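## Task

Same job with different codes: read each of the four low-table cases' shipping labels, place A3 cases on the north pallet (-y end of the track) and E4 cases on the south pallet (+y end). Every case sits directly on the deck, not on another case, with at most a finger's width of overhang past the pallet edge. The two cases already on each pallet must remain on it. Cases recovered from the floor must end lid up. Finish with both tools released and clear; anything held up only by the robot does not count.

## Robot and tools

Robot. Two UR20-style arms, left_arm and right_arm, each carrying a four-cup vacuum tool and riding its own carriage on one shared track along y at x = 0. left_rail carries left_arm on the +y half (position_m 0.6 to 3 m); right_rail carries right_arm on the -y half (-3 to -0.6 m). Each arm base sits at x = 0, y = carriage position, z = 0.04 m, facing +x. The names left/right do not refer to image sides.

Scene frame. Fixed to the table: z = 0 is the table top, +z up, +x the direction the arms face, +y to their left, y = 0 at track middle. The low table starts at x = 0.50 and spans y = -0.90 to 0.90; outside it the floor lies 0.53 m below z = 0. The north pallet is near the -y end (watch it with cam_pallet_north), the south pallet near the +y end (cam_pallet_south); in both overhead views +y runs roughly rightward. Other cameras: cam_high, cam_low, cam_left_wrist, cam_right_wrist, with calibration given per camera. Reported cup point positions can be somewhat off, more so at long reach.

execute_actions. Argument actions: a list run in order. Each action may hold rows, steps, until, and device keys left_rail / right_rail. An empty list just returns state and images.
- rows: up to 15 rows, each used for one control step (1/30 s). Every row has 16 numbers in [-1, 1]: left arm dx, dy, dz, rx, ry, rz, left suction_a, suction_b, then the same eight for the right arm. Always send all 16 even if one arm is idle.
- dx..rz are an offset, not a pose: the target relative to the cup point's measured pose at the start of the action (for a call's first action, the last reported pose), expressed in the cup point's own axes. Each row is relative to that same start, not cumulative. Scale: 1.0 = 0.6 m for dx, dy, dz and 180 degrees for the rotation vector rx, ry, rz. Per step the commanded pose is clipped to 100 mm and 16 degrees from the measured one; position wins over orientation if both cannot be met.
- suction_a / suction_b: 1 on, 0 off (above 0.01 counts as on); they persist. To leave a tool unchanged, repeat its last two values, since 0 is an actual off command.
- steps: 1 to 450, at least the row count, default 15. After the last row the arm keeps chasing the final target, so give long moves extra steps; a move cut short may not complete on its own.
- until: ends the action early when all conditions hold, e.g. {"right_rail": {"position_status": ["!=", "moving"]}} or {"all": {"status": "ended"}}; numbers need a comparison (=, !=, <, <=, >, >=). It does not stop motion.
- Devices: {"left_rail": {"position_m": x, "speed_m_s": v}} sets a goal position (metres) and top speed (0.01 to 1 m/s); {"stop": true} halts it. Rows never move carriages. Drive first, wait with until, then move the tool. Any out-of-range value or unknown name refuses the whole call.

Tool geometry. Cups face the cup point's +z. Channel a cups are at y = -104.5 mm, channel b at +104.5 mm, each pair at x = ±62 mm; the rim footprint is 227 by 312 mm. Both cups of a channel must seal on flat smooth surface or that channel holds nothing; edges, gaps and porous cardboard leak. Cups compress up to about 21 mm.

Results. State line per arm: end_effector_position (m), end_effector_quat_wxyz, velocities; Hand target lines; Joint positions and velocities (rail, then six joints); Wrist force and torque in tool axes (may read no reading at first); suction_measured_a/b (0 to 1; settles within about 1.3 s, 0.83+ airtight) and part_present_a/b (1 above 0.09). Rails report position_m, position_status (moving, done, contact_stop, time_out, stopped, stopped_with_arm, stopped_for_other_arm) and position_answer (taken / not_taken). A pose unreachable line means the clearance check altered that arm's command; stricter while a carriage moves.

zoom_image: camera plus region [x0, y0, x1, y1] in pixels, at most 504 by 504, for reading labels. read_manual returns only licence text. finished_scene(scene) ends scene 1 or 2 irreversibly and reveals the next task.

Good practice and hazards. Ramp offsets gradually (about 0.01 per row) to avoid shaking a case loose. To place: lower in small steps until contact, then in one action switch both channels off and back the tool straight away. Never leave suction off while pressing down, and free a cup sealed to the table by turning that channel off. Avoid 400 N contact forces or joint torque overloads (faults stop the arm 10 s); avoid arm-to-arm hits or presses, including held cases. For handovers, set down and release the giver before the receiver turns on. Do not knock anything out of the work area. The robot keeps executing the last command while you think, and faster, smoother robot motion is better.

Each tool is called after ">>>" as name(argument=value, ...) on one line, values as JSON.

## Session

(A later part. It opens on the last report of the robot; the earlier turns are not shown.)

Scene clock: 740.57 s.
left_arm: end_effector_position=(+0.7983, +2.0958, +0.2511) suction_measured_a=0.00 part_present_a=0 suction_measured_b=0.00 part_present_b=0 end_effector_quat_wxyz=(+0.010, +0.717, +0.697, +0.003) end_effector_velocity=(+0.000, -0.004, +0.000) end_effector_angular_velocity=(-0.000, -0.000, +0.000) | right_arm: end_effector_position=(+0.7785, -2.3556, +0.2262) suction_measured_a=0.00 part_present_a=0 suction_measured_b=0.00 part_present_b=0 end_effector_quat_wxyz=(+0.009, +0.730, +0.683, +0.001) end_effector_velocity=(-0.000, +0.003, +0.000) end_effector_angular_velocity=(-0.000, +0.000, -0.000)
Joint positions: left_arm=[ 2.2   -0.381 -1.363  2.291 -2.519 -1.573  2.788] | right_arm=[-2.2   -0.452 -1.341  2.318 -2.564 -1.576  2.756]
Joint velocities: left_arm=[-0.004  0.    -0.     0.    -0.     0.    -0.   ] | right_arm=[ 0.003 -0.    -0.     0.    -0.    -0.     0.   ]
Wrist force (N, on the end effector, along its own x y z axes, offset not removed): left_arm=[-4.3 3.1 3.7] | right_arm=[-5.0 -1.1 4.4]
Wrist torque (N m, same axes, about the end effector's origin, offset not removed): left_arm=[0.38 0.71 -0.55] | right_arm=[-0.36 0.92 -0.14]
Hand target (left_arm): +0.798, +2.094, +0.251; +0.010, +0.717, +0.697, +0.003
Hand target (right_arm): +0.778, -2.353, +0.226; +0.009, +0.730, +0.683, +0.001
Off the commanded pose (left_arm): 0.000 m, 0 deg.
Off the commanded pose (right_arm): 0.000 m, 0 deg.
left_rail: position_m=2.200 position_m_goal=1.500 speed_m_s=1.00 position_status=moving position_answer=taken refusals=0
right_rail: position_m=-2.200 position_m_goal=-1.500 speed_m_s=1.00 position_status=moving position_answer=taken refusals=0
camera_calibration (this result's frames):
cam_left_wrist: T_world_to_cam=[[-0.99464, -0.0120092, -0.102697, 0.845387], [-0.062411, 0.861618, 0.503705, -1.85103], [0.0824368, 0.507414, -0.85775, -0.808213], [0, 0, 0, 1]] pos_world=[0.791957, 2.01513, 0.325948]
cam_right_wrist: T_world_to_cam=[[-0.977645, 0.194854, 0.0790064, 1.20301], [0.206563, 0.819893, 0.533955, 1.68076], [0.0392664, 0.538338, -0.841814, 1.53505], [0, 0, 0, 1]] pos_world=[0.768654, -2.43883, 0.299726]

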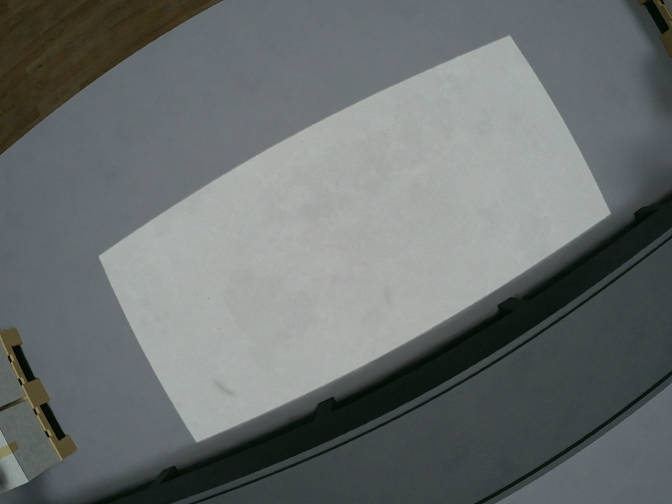

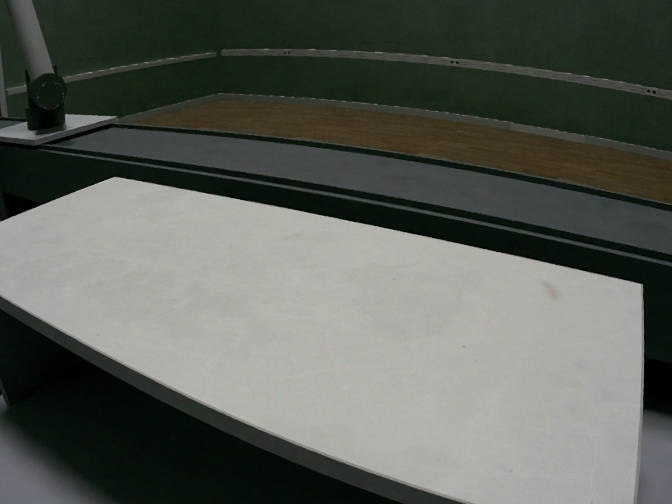

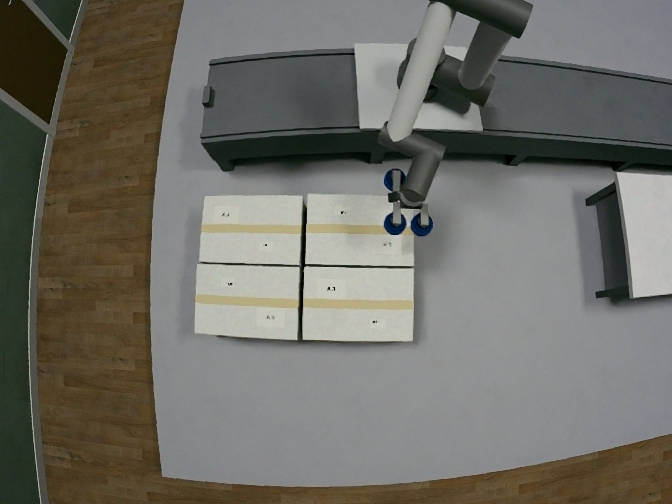

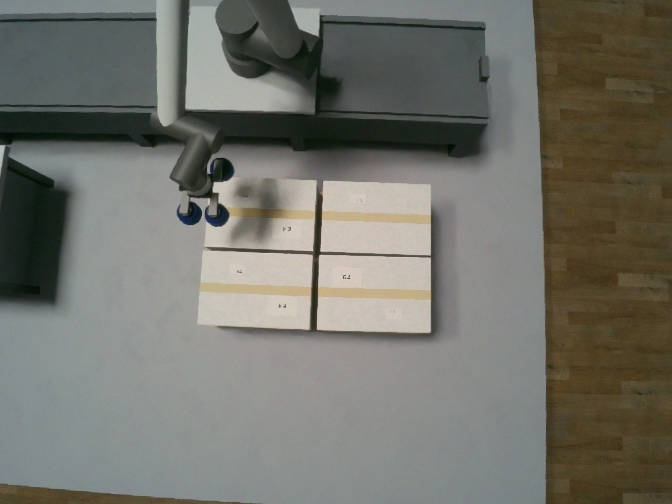

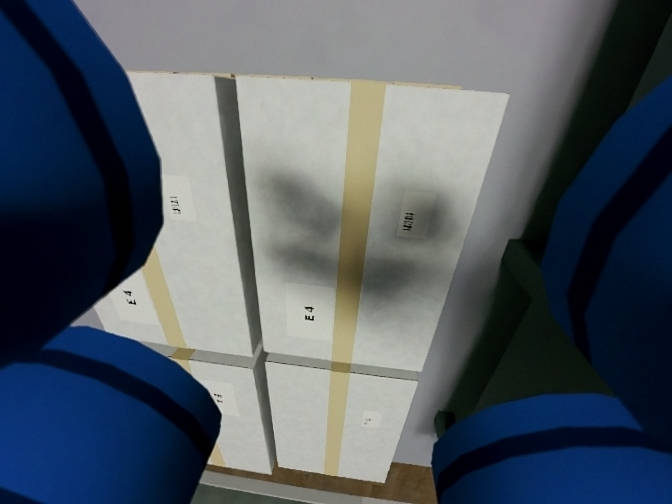

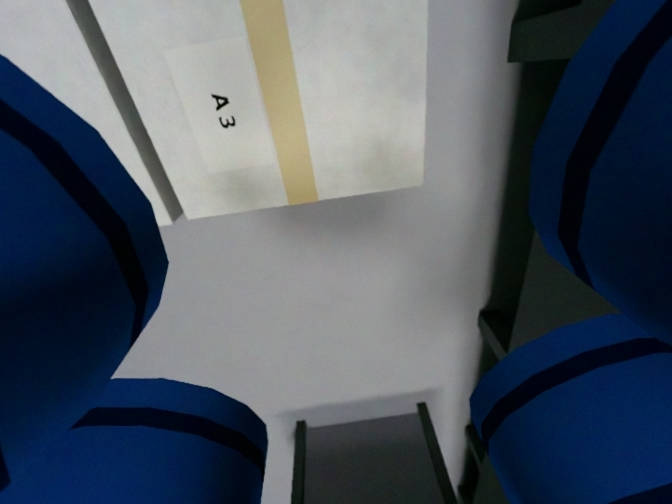

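>>> zoom_image(camera="cam_pallet_south", region=[300, 165, 450, 275])

>>> execute_actions(actions=[])

Region (300, 165, 450, 275) of cam_pallet_south's 672x504 image, scaled by 3.360, with more detail than that image has; it fills the top 370 rows of this view, and the rest is white.

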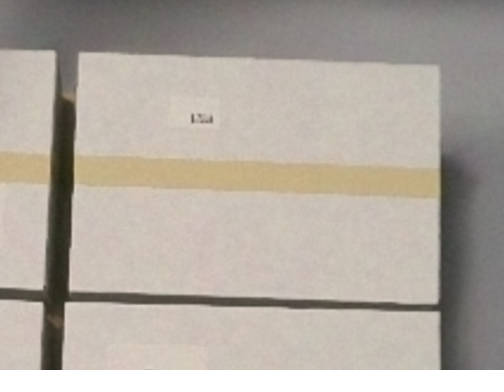

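Scene clock: 742.43 s.
left_arm: end_effector_position=(+0.7983, +1.3957, +0.2511) suction_measured_a=0.00 part_present_a=0 suction_measured_b=0.00 part_present_b=0 end_effector_quat_wxyz=(+0.010, +0.717, +0.697, +0.003) end_effector_velocity=(-0.000, +0.000, -0.000) end_effector_angular_velocity=(+0.000, +0.000, +0.000) | right_arm: end_effector_position=(+0.7784, -1.6555, +0.2262) suction_measured_a=0.00 part_present_a=0 suction_measured_b=0.00 part_present_b=0 end_effector_quat_wxyz=(+0.009, +0.730, +0.683, +0.001) end_effector_velocity=(+0.000, +0.000, -0.000) end_effector_angular_velocity=(+0.000, +0.000, +0.000)
Joint positions: left_arm=[ 1.5   -0.381 -1.363  2.291 -2.519 -1.573  2.788] | right_arm=[-1.5   -0.452 -1.341  2.318 -2.564 -1.576  2.756]
Joint velocities: left_arm=[ 0.  0. -0.  0. -0.  0. -0.] | right_arm=[ 0. -0.  0.  0. -0.  0. -0.]
Wrist force (N, on the end effector, along its own x y z axes, offset not removed): left_arm=[1.0 -4.1 3.8] | right_arm=[-5.6 1.7 6.2]
Wrist torque (N m, same axes, about the end effector's origin, offset not removed): left_arm=[-0.48 0.11 -0.71] | right_arm=[-0.13 1.09 -0.23]
Hand target (left_arm): +0.798, +1.396, +0.251; +0.010, +0.717, +0.697, +0.003
Hand target (right_arm): +0.778, -1.656, +0.226; +0.009, +0.730, +0.683, +0.001
Off the commanded pose (left_arm): 0.000 m, 0 deg.
Off the commanded pose (right_arm): 0.000 m, 0 deg.
left_rail: position_m=1.500 position_m_goal=1.500 speed_m_s=1.00 position_status=done position_answer=taken refusals=0
right_rail: position_m=-1.500 position_m_goal=-1.500 speed_m_s=1.00 position_status=done position_answer=taken refusals=0
camera_calibration (this result's frames):
cam_left_wrist: T_world_to_cam=[[-0.994643, -0.0119134, -0.102682, 0.836844], [-0.062311, 0.861682, 0.503609, -1.24796], [0.0824796, 0.507309, -0.857808, -0.452828], [0, 0, 0, 1]] pos_world=[0.791948, 1.31504, 0.325975]
cam_right_wrist: T_world_to_cam=[[-0.977652, 0.194783, 0.0790994, 1.06638], [0.206551, 0.819862, 0.534006, 1.10675], [0.0391646, 0.53841, -0.841773, 1.15832], [0, 0, 0, 1]] pos_world=[0.768582, -1.73874, 0.299683]

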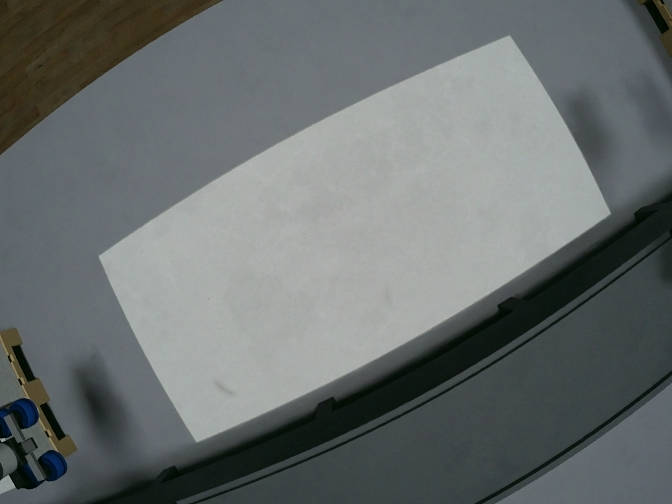

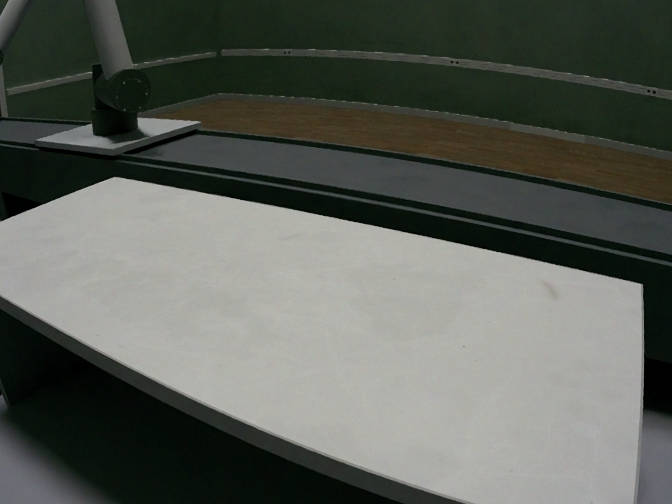

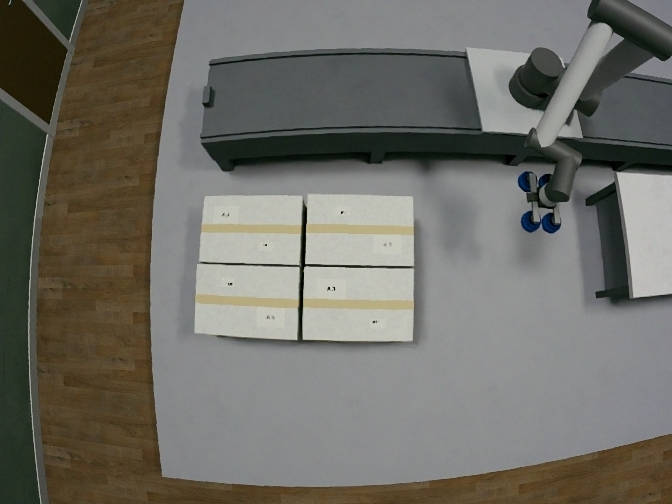

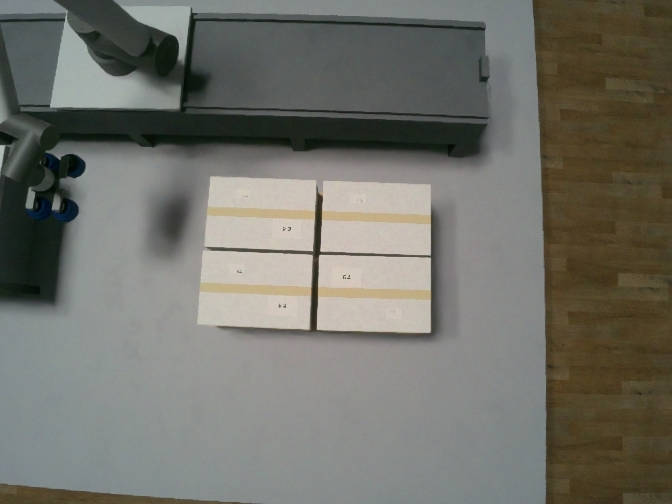

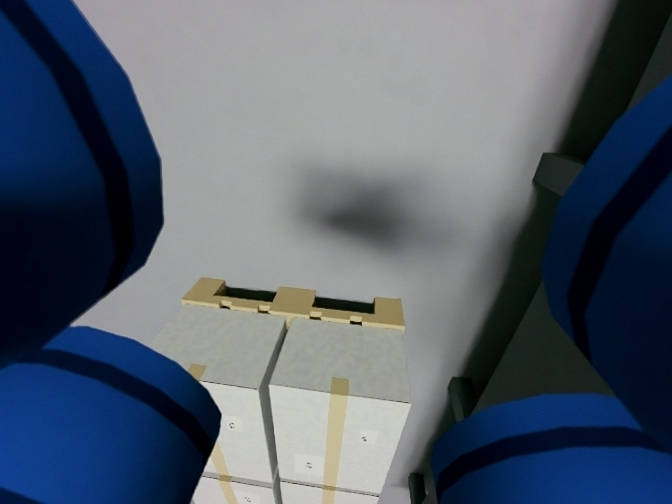

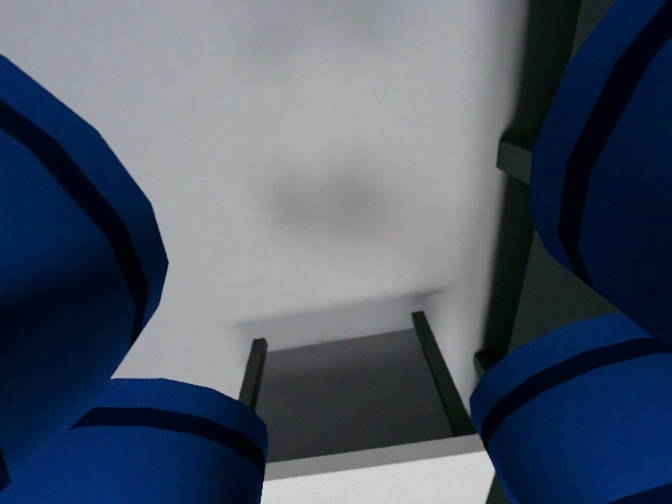

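>>> finished_scene(scene=2)

The scene is finished: the task was done.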